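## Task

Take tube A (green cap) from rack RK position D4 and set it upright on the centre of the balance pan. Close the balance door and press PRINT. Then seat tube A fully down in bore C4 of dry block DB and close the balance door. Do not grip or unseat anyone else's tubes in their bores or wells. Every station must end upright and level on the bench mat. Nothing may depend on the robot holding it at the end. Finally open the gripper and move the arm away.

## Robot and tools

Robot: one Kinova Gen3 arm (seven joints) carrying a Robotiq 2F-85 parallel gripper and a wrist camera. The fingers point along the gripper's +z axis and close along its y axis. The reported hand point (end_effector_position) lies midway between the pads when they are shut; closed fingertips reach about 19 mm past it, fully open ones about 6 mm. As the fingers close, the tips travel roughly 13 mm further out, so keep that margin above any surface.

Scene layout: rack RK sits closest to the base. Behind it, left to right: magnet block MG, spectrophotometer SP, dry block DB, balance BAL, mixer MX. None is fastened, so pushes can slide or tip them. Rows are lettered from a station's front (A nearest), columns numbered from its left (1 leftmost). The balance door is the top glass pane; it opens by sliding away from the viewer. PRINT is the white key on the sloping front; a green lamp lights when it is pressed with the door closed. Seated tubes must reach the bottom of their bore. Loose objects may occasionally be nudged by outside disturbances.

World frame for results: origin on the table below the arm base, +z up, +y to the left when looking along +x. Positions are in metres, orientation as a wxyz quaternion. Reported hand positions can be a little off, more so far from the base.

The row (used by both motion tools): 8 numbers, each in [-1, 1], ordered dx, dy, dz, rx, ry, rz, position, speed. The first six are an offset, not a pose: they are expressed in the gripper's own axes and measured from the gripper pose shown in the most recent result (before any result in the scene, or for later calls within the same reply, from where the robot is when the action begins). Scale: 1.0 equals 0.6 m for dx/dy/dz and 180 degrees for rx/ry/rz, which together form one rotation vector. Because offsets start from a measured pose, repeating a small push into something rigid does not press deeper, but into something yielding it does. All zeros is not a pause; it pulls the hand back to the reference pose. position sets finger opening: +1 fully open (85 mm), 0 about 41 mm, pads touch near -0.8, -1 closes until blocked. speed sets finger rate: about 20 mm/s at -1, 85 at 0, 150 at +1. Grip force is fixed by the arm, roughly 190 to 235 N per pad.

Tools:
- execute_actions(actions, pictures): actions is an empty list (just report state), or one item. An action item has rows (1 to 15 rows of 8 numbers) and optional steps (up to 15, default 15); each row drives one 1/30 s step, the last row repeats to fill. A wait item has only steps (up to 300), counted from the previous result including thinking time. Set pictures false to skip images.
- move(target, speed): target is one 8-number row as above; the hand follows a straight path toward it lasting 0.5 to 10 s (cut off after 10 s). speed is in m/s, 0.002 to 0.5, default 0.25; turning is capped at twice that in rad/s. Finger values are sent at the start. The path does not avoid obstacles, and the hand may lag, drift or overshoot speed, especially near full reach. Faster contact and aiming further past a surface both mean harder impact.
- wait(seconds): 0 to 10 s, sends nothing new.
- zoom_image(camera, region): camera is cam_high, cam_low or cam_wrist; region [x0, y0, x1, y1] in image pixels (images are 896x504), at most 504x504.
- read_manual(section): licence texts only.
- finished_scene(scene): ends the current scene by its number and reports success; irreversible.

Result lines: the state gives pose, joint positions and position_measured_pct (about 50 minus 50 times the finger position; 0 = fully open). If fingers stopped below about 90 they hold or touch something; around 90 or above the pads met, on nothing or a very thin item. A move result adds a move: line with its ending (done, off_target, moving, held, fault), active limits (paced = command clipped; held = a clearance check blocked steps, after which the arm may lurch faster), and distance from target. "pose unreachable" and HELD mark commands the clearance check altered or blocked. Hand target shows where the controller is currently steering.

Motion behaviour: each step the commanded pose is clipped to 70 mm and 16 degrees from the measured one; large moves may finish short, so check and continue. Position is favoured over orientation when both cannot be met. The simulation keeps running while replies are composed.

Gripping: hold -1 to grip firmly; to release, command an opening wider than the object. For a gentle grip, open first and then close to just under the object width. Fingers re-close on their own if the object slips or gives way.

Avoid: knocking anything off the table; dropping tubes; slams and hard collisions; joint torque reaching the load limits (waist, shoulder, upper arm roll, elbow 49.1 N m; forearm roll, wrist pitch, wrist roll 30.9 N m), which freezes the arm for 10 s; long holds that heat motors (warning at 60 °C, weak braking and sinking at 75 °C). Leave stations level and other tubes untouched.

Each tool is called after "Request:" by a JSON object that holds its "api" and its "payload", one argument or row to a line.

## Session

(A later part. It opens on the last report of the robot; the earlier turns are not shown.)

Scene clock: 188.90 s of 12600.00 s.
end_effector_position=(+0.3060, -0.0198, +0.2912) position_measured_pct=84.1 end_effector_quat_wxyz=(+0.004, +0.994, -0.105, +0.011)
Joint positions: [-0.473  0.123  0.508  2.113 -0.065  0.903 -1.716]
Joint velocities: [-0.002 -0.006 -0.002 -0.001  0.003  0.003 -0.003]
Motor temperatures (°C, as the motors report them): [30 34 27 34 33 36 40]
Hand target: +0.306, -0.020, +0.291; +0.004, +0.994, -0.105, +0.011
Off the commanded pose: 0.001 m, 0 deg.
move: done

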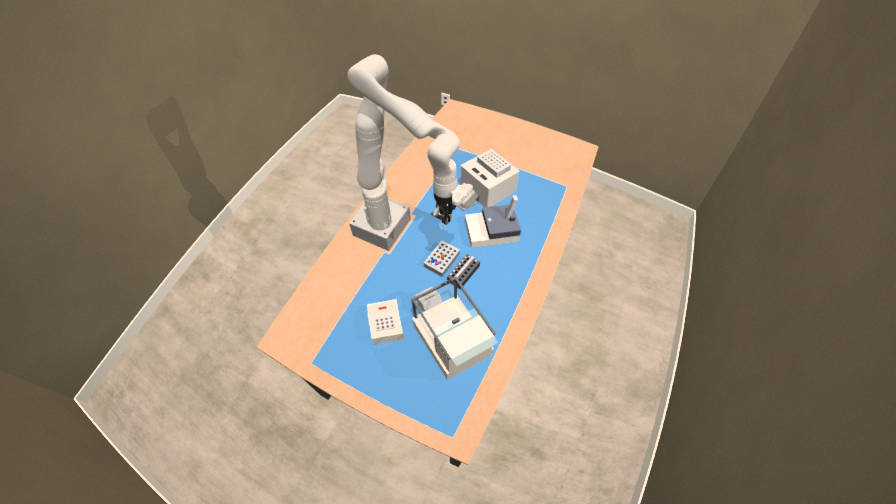

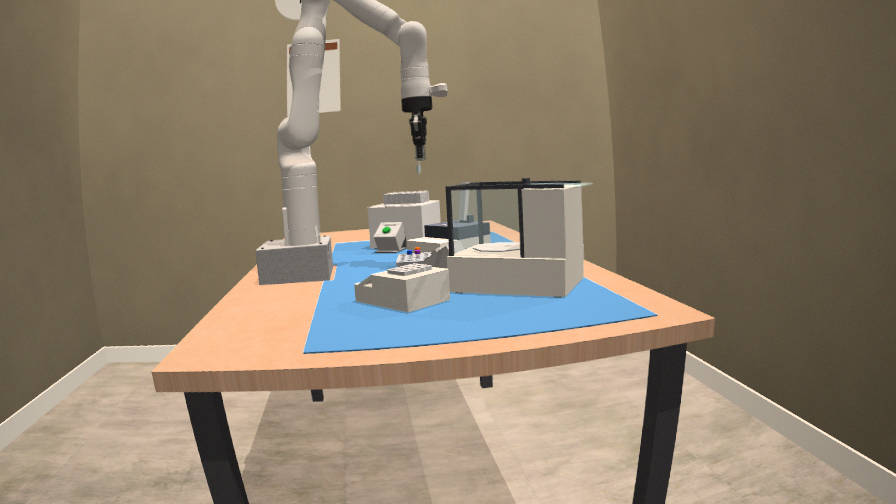

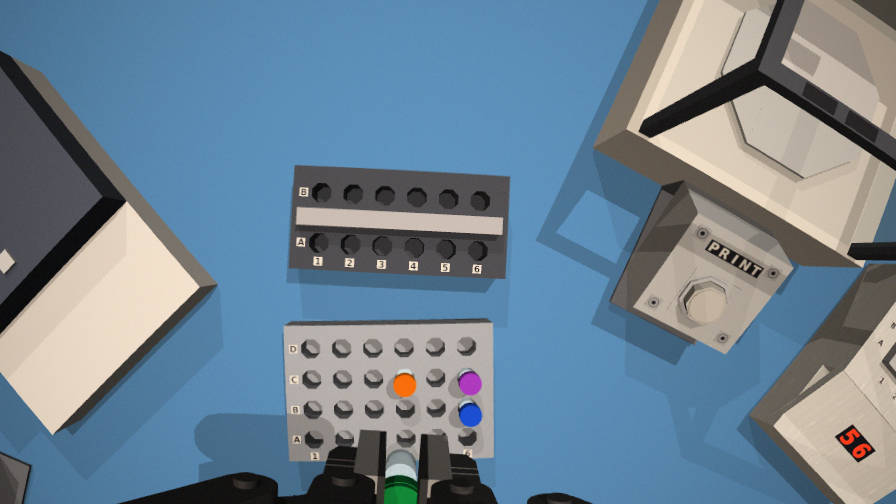

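Request:
{"api": "move", "payload": {
  "target": [0.282,0.371,-0.03,0,0,0.137,-1,0],
  "speed": 0.12
}}

Scene clock: 195.20 s of 12600.00 s.
end_effector_position=(+0.4263, -0.2712, +0.3152) position_measured_pct=84.1 end_effector_quat_wxyz=(+0.000, +0.949, -0.314, +0.012)
Joint positions: [ 0.142  0.579  0.646  1.45  -0.367  1.212 -1.386]
Joint velocities: [ 0.006  0.007  0.001 -0.005 -0.     0.003 -0.   ]
Motor temperatures (°C, as the motors report them): [30 34 27 34 33 36 40]
Hand target: +0.426, -0.271, +0.315; +0.000, +0.949, -0.315, +0.012
Off the commanded pose: 0.002 m, 0 deg.
move: done

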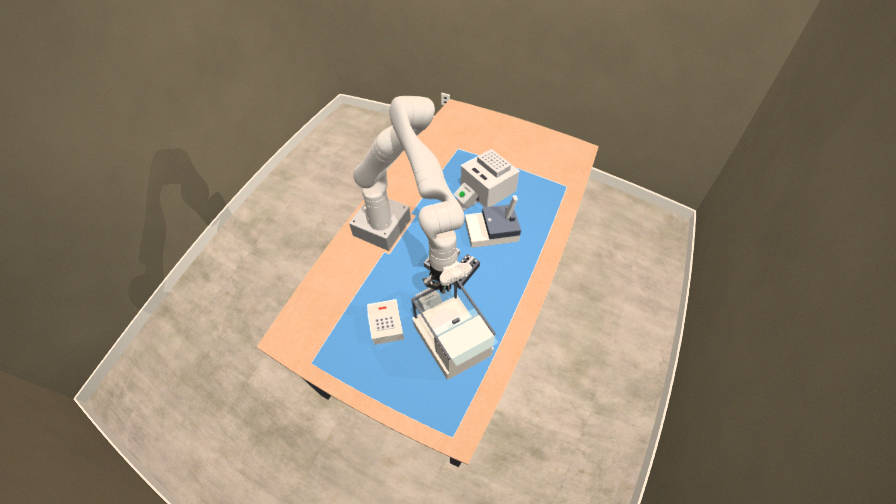

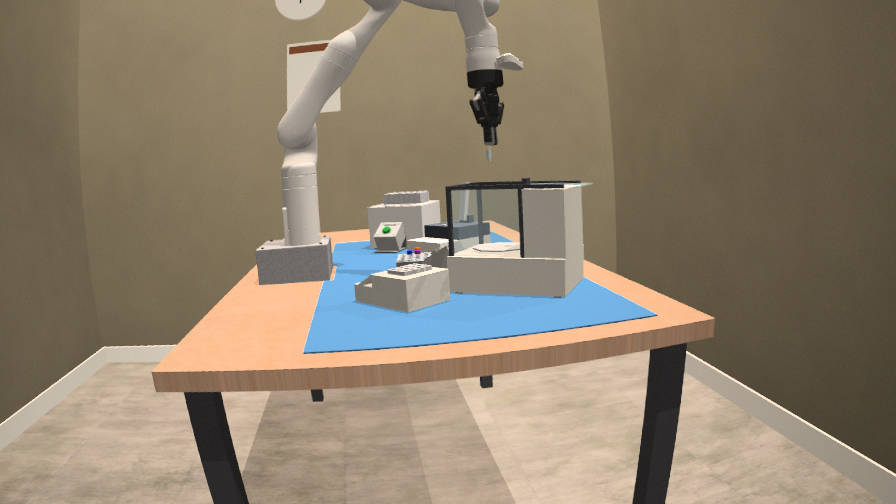

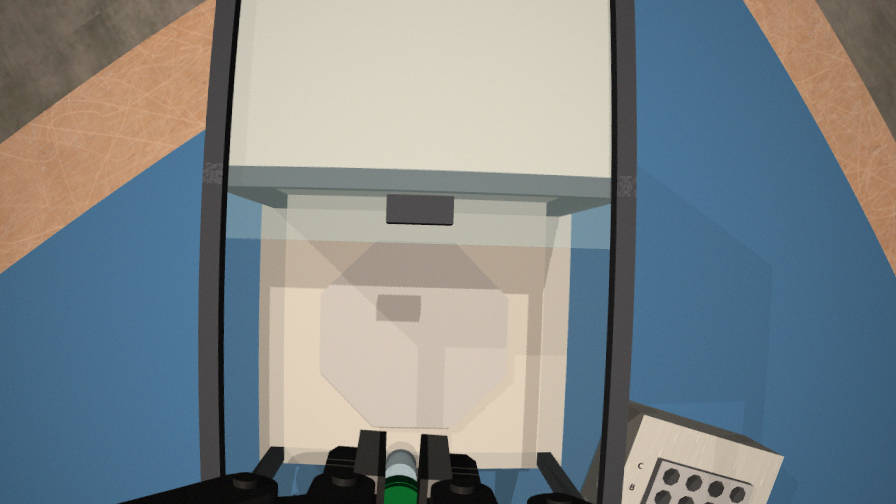

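Request:
{"api": "move", "payload": {
  "target": [0,0.007,0.2,0,0,0,-1,0],
  "speed": 0.08
}}

Scene clock: 213.37 s of 12600.00 s.
end_effector_position=(+0.4267, -0.2758, +0.1956) position_measured_pct=84.1 end_effector_quat_wxyz=(+0.000, +0.949, -0.315, +0.012)
Joint positions: [ 0.193  0.728  0.565  1.613 -0.473  0.917 -1.29 ]
Joint velocities: [ 0.002  0.004 -0.001  0.001 -0.001 -0.003  0.001]
Motor temperatures (°C, as the motors report them): [30 34 27 34 33 36 40]
Hand target: +0.427, -0.276, +0.195; +0.000, +0.949, -0.315, +0.012
Off the commanded pose: 0.000 m, 0 deg.
move: done

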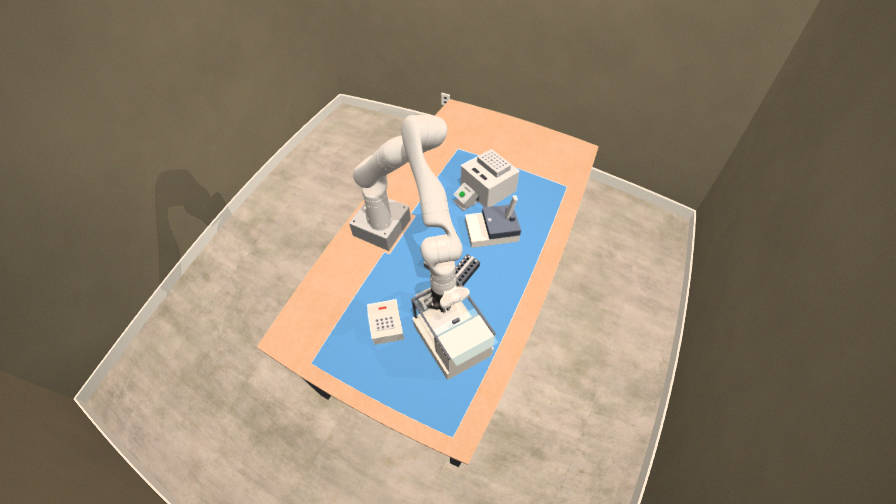

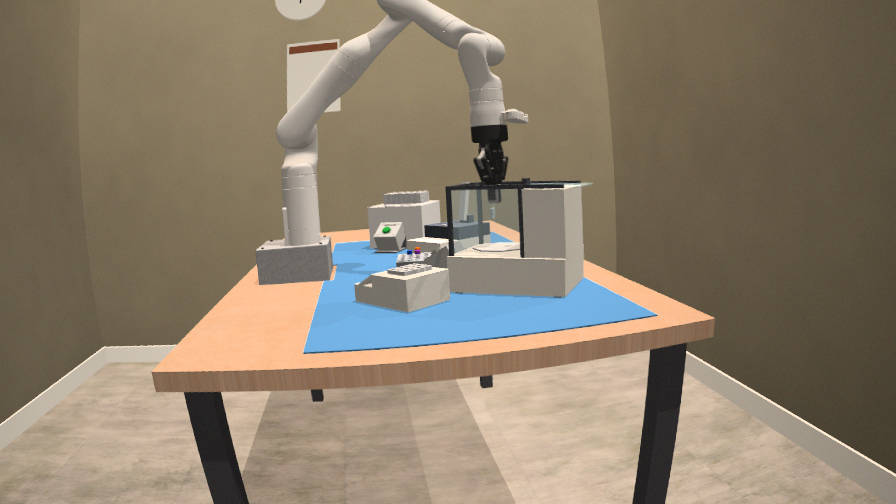

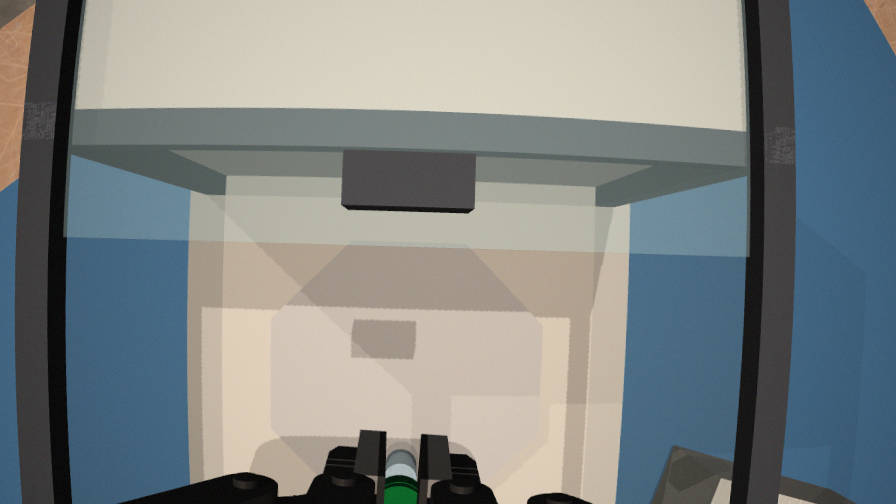

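Request:
{"api": "move", "payload": {
  "target": [0,0,0.075,0,0,0,-1,0],
  "speed": 0.04
}}

Request:
{"api": "zoom_image", "payload": {
  "camera": "cam_low",
  "region": [400,120,640,300]
}}

Scene clock: 223.20 s of 12600.00 s.
end_effector_position=(+0.4279, -0.2763, +0.1508) position_measured_pct=84.1 end_effector_quat_wxyz=(+0.001, +0.949, -0.314, +0.013)
Joint positions: [ 0.218  0.798  0.522  1.645 -0.518  0.817 -1.254]
Joint velocities: [ 0.002  0.004 -0.001  0.001 -0.001 -0.002  0.001]
Motor temperatures (°C, as the motors report them): [30 34 27 34 33 36 40]
Hand target: +0.428, -0.276, +0.151; +0.001, +0.949, -0.315, +0.012
Off the commanded pose: 0.000 m, 0 deg.
move: done

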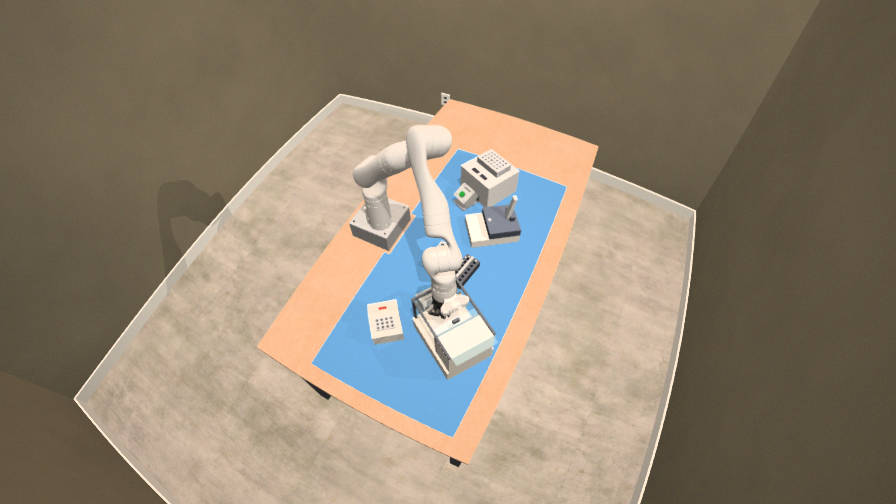

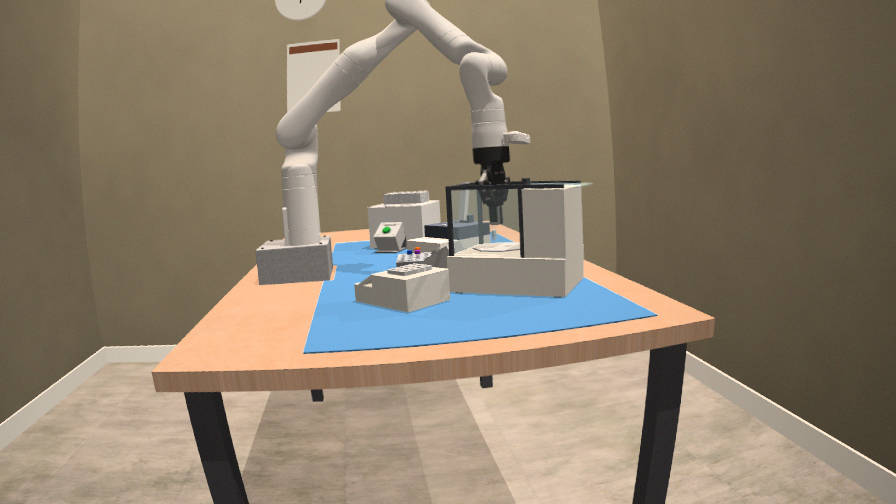

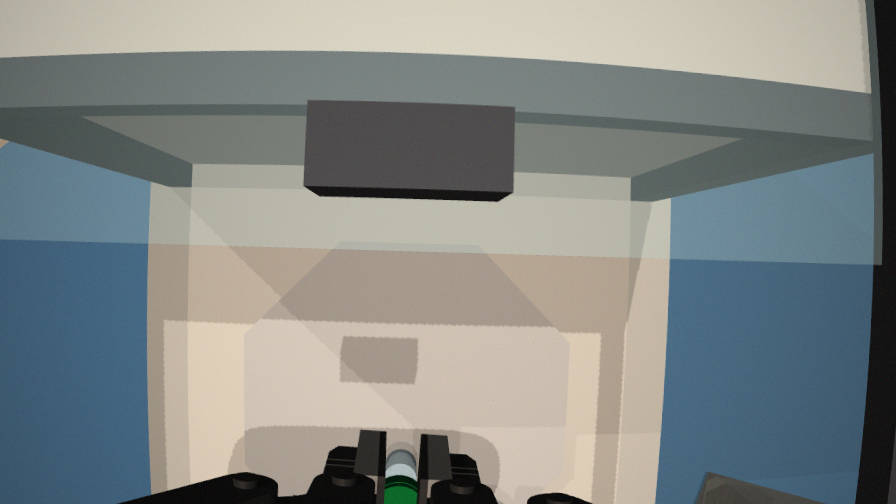

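Region (400, 120, 640, 300) of cam_low's 896x504 image, scaled by 2.100, with more detail than that image has; it fills the top 378 rows of this view, and the rest is white.

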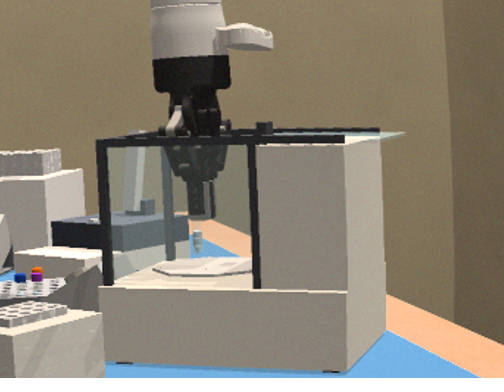

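Request:
{"api": "move", "payload": {
  "target": [0,0,0.018,0,0,0,-1,0],
  "speed": 0.02
}}

Request:
{"api": "zoom_image", "payload": {
  "camera": "cam_low",
  "region": [440,180,560,270]
}}

Scene clock: 230.30 s of 12600.00 s.
end_effector_position=(+0.4282, -0.2763, +0.1402) position_measured_pct=84.1 end_effector_quat_wxyz=(+0.001, +0.949, -0.314, +0.013)
Joint positions: [ 0.225  0.815  0.511  1.65  -0.529  0.794 -1.246]
Joint velocities: [ 0.001  0.003 -0.    -0.     0.    -0.001  0.   ]
Motor temperatures (°C, as the motors report them): [30 35 27 34 33 36 40]
Hand target: +0.428, -0.276, +0.140; +0.001, +0.949, -0.314, +0.013
Off the commanded pose: 0.000 m, 0 deg.
move: done

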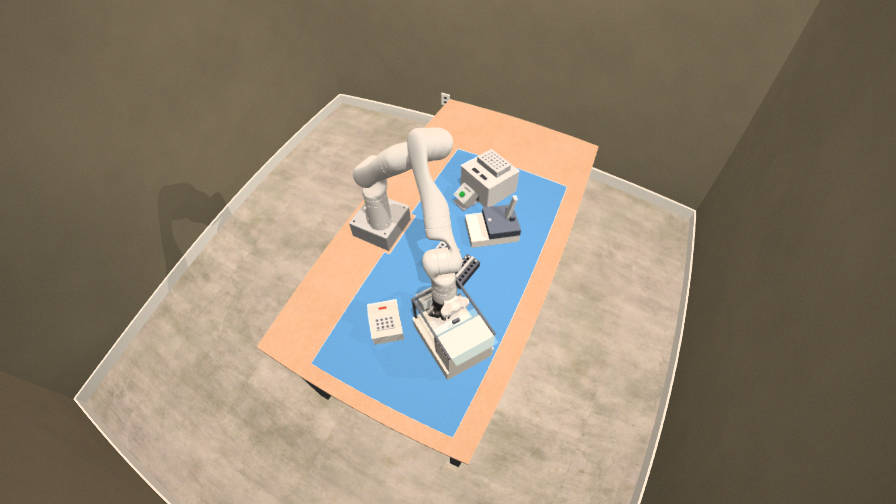

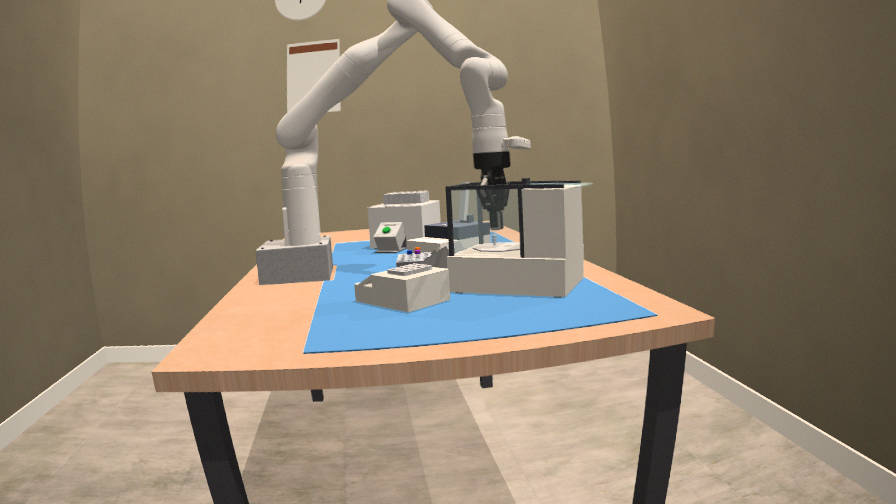

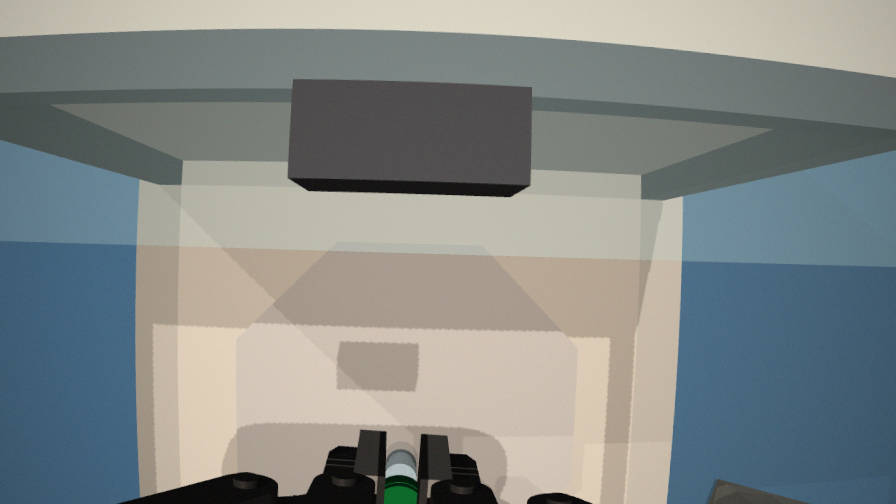

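Region (440, 180, 560, 270) of cam_low's 896x504 image, scaled by 4.200, with more detail than that image has; it fills the top 378 rows of this view, and the rest is white.

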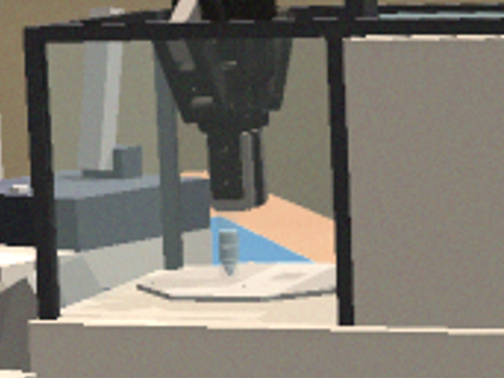

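Request:
{"api": "move", "payload": {
  "target": [0,0,0.005,0,0,0,-1,0],
  "speed": 0.01
}}

Request:
{"api": "zoom_image", "payload": {
  "camera": "cam_low",
  "region": [460,210,540,270]
}}

Scene clock: 236.67 s of 12600.00 s.
end_effector_position=(+0.4285, -0.2766, +0.1386) position_measured_pct=84.1 end_effector_quat_wxyz=(+0.000, +0.949, -0.315, +0.013)
Joint positions: [ 0.227  0.818  0.508  1.652 -0.532  0.789 -1.243]
Joint velocities: [ 0.001 -0.    -0.     0.    -0.002 -0.001  0.002]
Motor temperatures (°C, as the motors report them): [30 35 27 34 33 36 40]
Hand target: +0.428, -0.276, +0.137; +0.001, +0.949, -0.314, +0.013
Off the commanded pose: 0.001 m, 0 deg.
move: done

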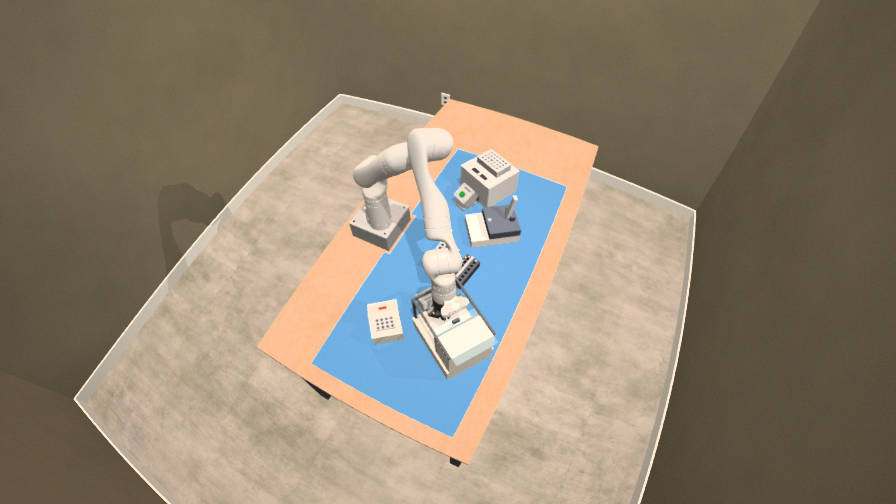

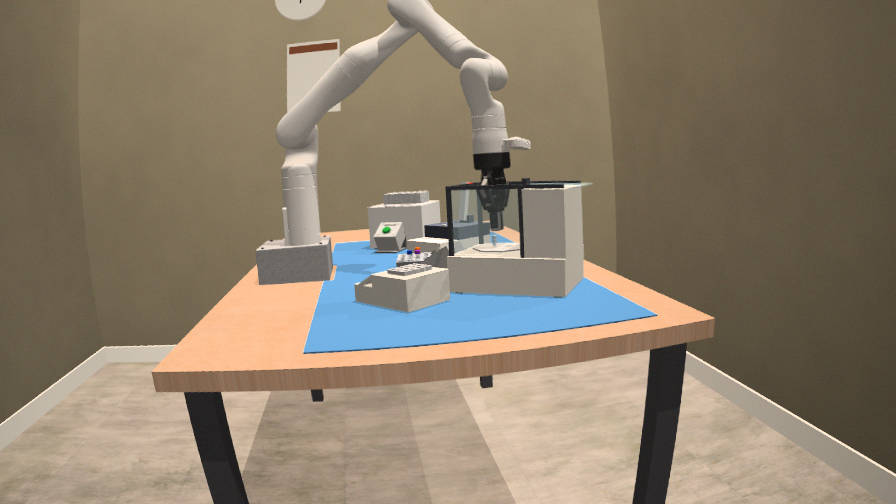

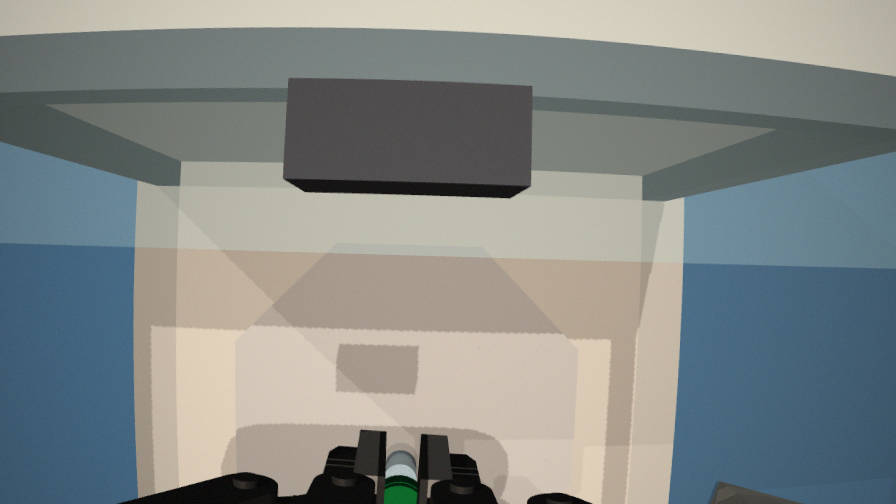

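Region (460, 210, 540, 270) of cam_low's 896x504 image, scaled by 6.300, with more detail than that image has; it fills the top 378 rows of this view, and the rest is white.

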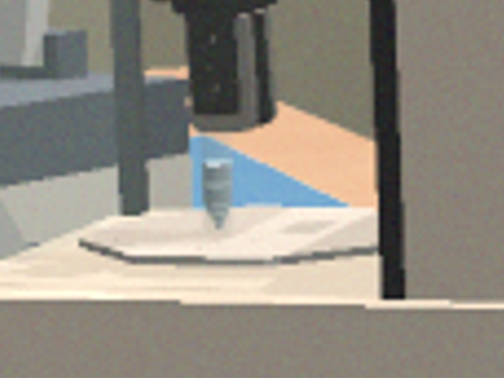

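Request:
{"api": "move", "payload": {
  "target": [0,0,0,0,0,0,-0.6,-1]
}}

Request:
{"api": "move", "payload": {
  "target": [0,0,-0.03,0,0,0,-0.6,-1],
  "speed": 0.02
}}

Request:
{"api": "zoom_image", "payload": {
  "camera": "cam_low",
  "region": [440,180,560,270]
}}

Scene clock: 241.63 s of 12600.00 s.
end_effector_position=(+0.4287, -0.2767, +0.1389) position_measured_pct=79.8 end_effector_quat_wxyz=(+0.000, +0.949, -0.314, +0.014)
Joint positions: [ 0.227  0.817  0.508  1.651 -0.532  0.789 -1.243]
Joint velocities: [-0.    -0.     0.001  0.002 -0.001 -0.    -0.001]
Motor temperatures (°C, as the motors report them): [30 35 27 34 33 36 40]
Hand target: +0.428, -0.277, +0.139; +0.000, +0.949, -0.315, +0.013
Off the commanded pose: 0.000 m, 0 deg.
move: done

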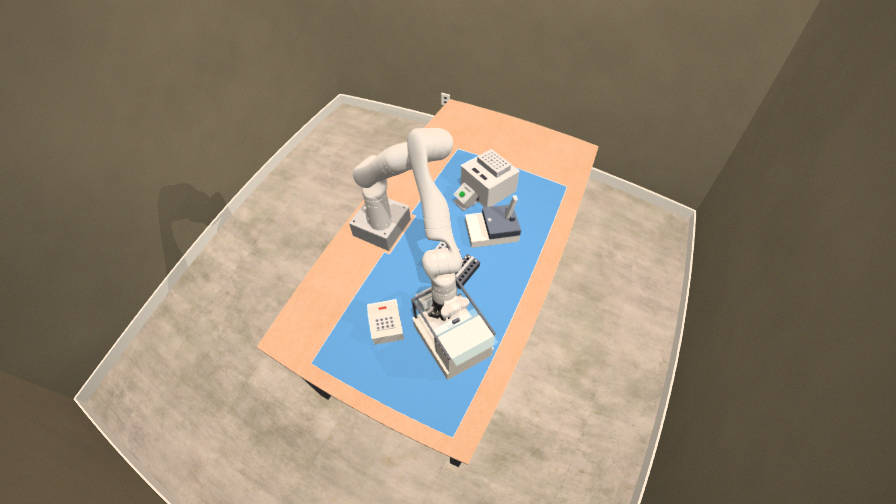

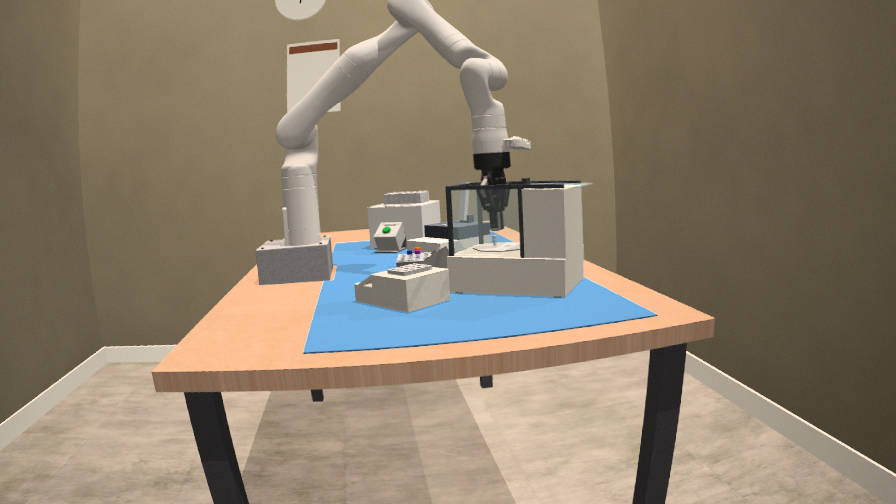

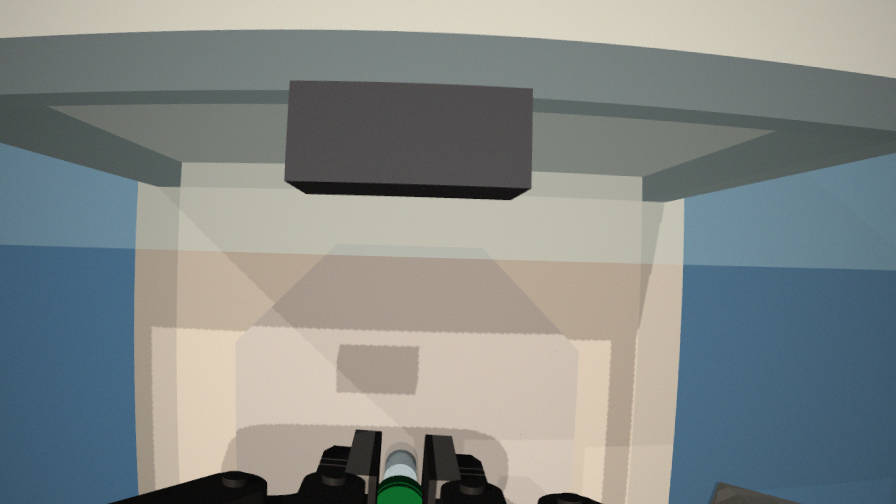

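Scene clock: 242.80 s of 12600.00 s.
end_effector_position=(+0.4282, -0.2765, +0.1568) position_measured_pct=79.8 end_effector_quat_wxyz=(+0.000, +0.949, -0.315, +0.014)
Joint positions: [ 0.216  0.788  0.527  1.642 -0.514  0.828 -1.257]
Joint velocities: [-0.001 -0.003  0.     0.001  0.002  0.002  0.001]
Motor temperatures (°C, as the motors report them): [30 35 27 34 33 36 40]
Hand target: +0.428, -0.276, +0.157; +0.000, +0.949, -0.314, +0.014
Off the commanded pose: 0.000 m, 0 deg.
move: done

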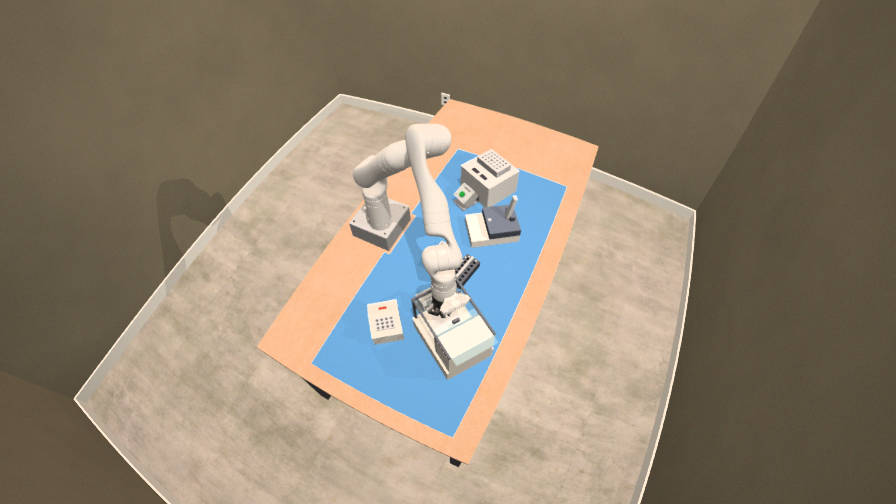

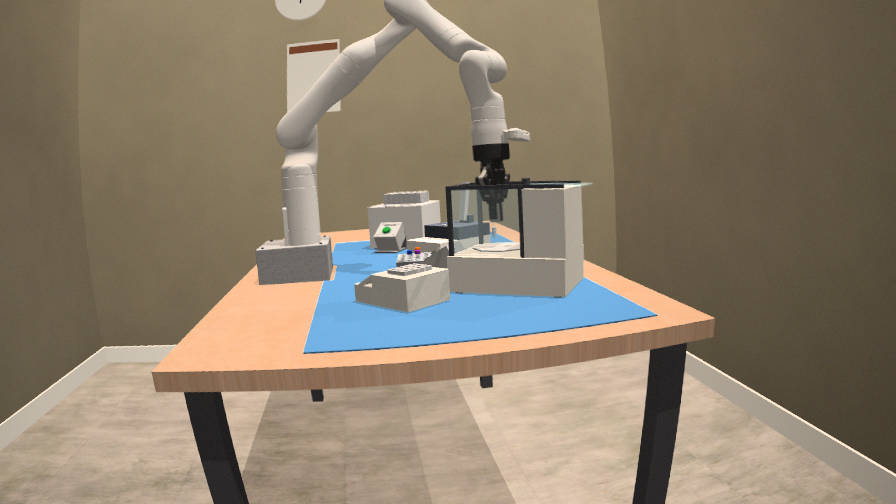

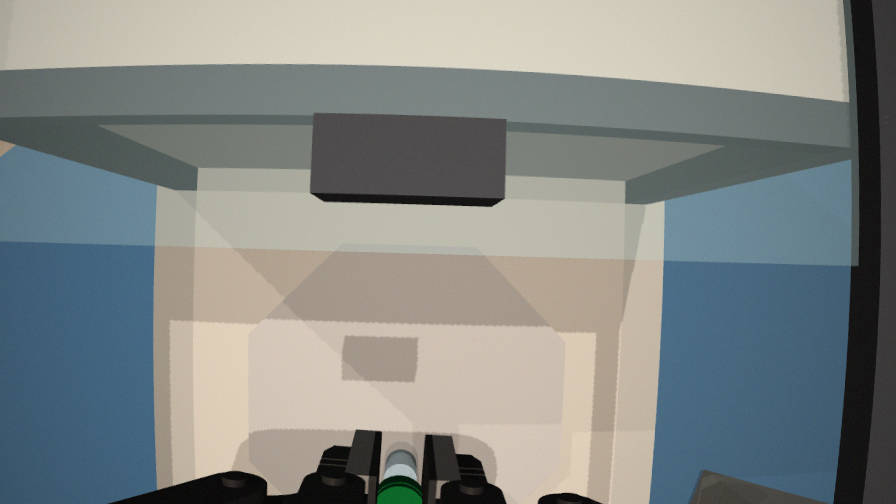

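Region (440, 180, 560, 270) of cam_low's 896x504 image, scaled by 4.200, with more detail than that image has; it fills the top 378 rows of this view, and the rest is white.

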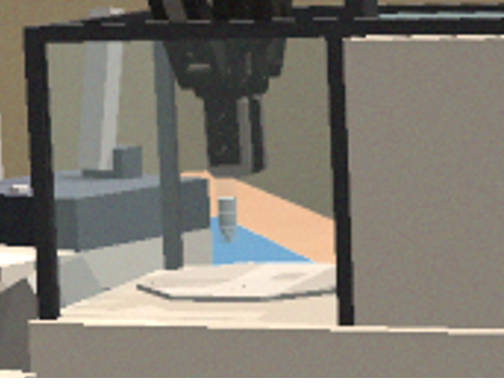

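Request:
{"api": "move", "payload": {
  "target": [0,0,0.0295,0,0,0,-0.6,-1],
  "speed": 0.01
}}

Request:
{"api": "move", "payload": {
  "target": [0,0,0,0,0,0,-0.35,-1]
}}

Request:
{"api": "zoom_image", "payload": {
  "camera": "cam_low",
  "region": [440,180,560,270]
}}

Scene clock: 249.63 s of 12600.00 s.
end_effector_position=(+0.4287, -0.2767, +0.1392) position_measured_pct=79.8 end_effector_quat_wxyz=(+0.000, +0.949, -0.315, +0.014)
Joint positions: [ 0.226  0.817  0.509  1.651 -0.531  0.789 -1.244]
Joint velocities: [ 0.001  0.002  0.001 -0.001 -0.002 -0.     0.001]
Motor temperatures (°C, as the motors report them): [30 35 27 34 33 36 40]
Hand target: +0.429, -0.277, +0.139; +0.000, +0.949, -0.315, +0.014
Off the commanded pose: 0.000 m, 0 deg.
move: done

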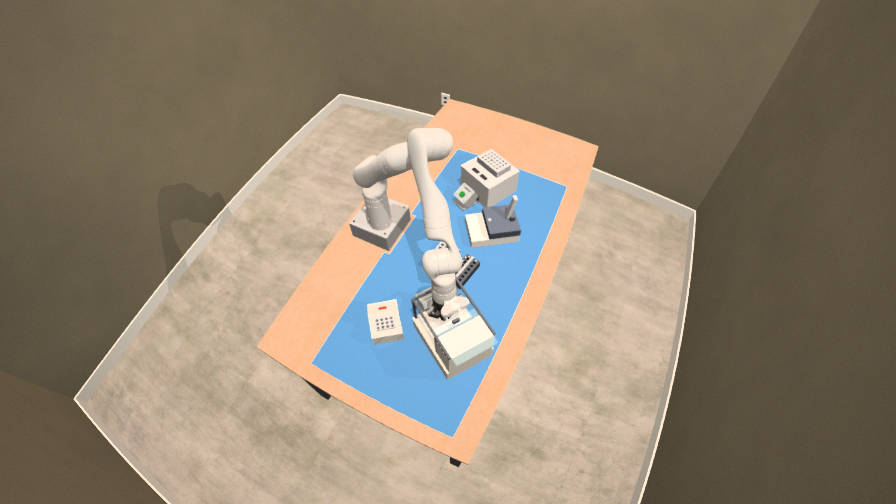

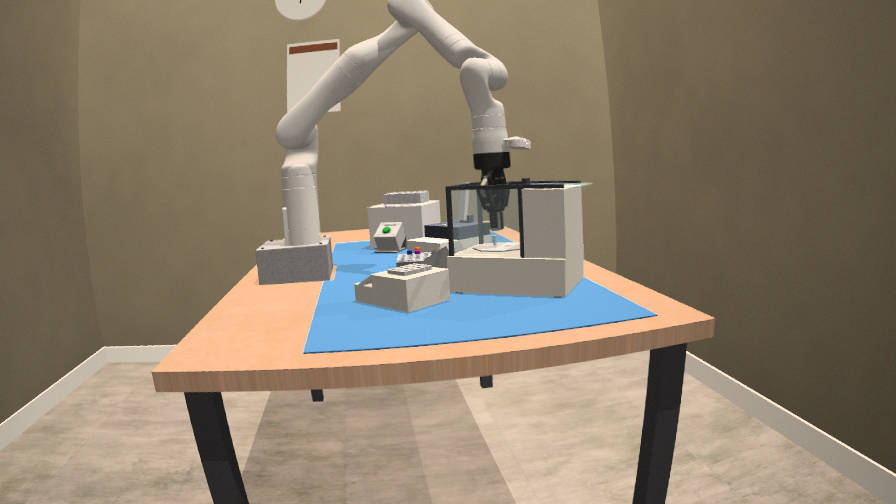

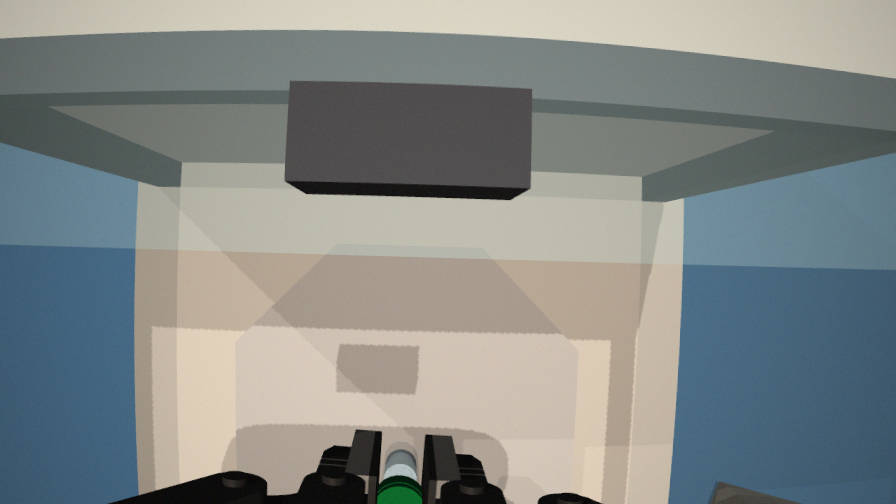

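Scene clock: 250.50 s of 12600.00 s.
end_effector_position=(+0.4287, -0.2767, +0.1392) position_measured_pct=67.5 end_effector_quat_wxyz=(+0.000, +0.949, -0.315, +0.014)
Joint positions: [ 0.226  0.817  0.509  1.651 -0.531  0.789 -1.244]
Joint velocities: [ 0.    -0.    -0.001 -0.001 -0.002  0.002 -0.001]
Motor temperatures (°C, as the motors report them): [30 35 27 34 33 36 40]
Hand target: +0.429, -0.277, +0.139; +0.000, +0.949, -0.315, +0.014
Off the commanded pose: 0.000 m, 0 deg.
move: done

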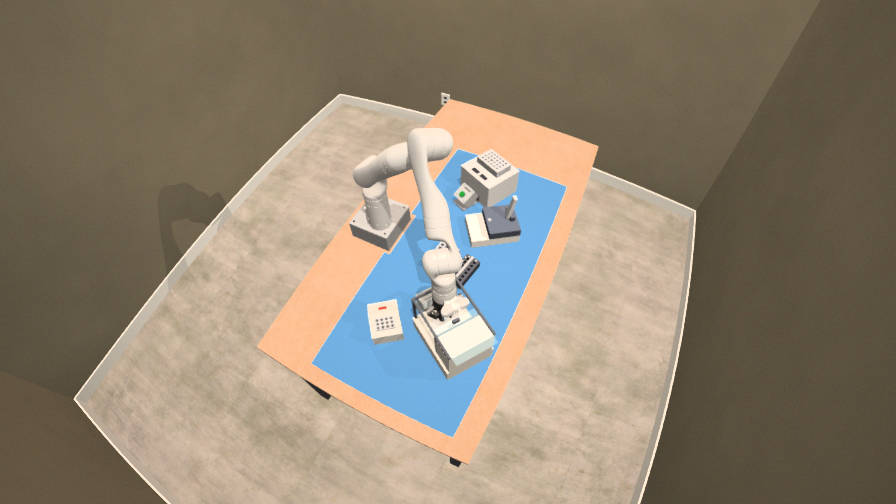

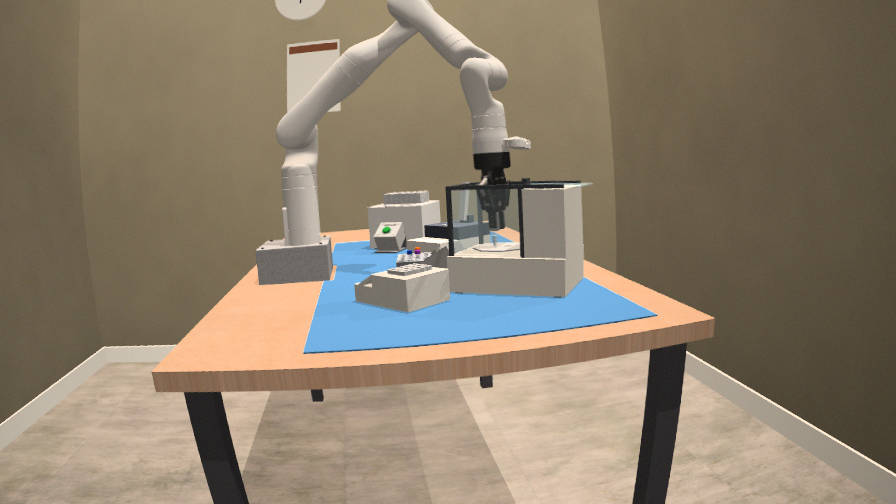

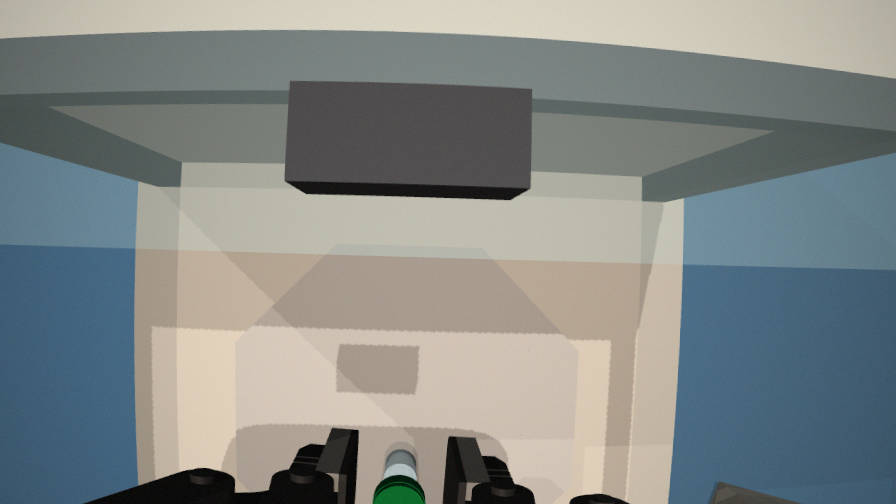

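Region (440, 180, 560, 270) of cam_low's 896x504 image, scaled by 4.200, with more detail than that image has; it fills the top 378 rows of this view, and the rest is white.

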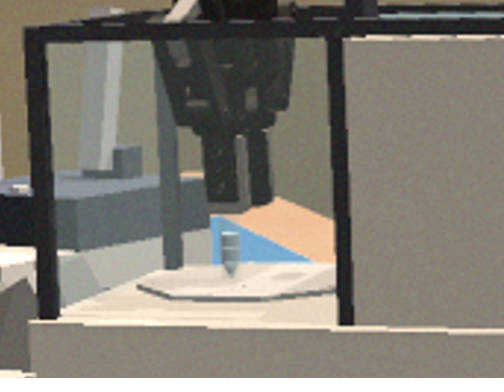

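Standing. Lift straight up.

Request:
{"api": "move", "payload": {
  "target": [0,0,-0.27,0,0,0,-0.35,-1],
  "speed": 0.08
}}

Scene clock: 254.80 s of 12600.00 s.
end_effector_position=(+0.4243, -0.2748, +0.3008) position_measured_pct=67.5 end_effector_quat_wxyz=(+0.000, +0.949, -0.314, +0.014)
Joint positions: [ 0.153  0.591  0.638  1.479 -0.378  1.171 -1.368]
Joint velocities: [-0.001 -0.002  0.001 -0.002  0.002  0.004 -0.001]
Motor temperatures (°C, as the motors report them): [30 35 27 34 33 36 40]
Hand target: +0.424, -0.275, +0.301; +0.000, +0.949, -0.314, +0.014
Off the commanded pose: 0.001 m, 0 deg.
move: done

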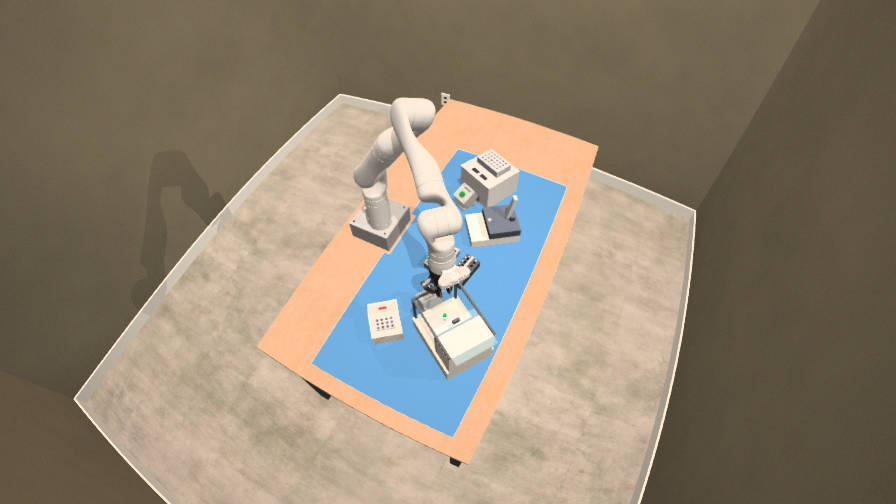

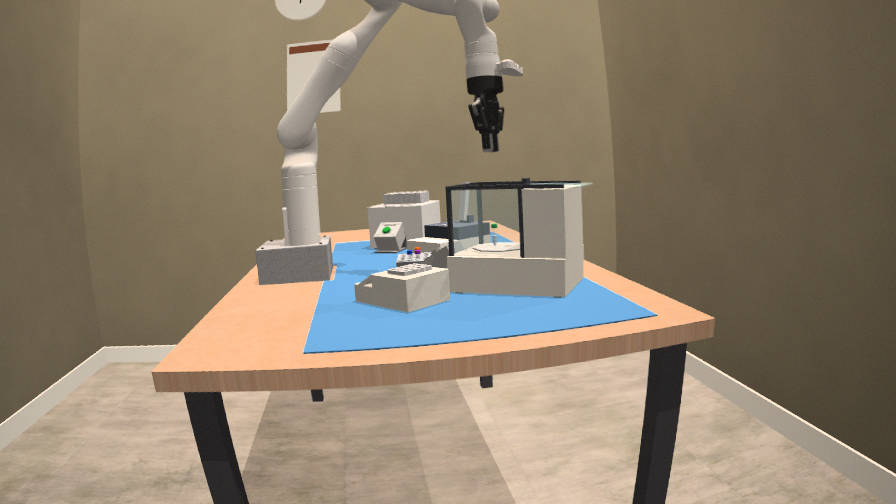

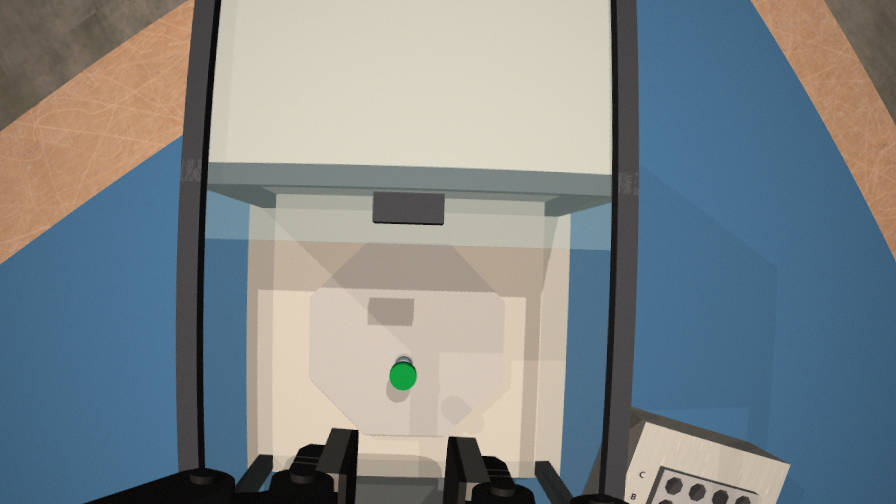

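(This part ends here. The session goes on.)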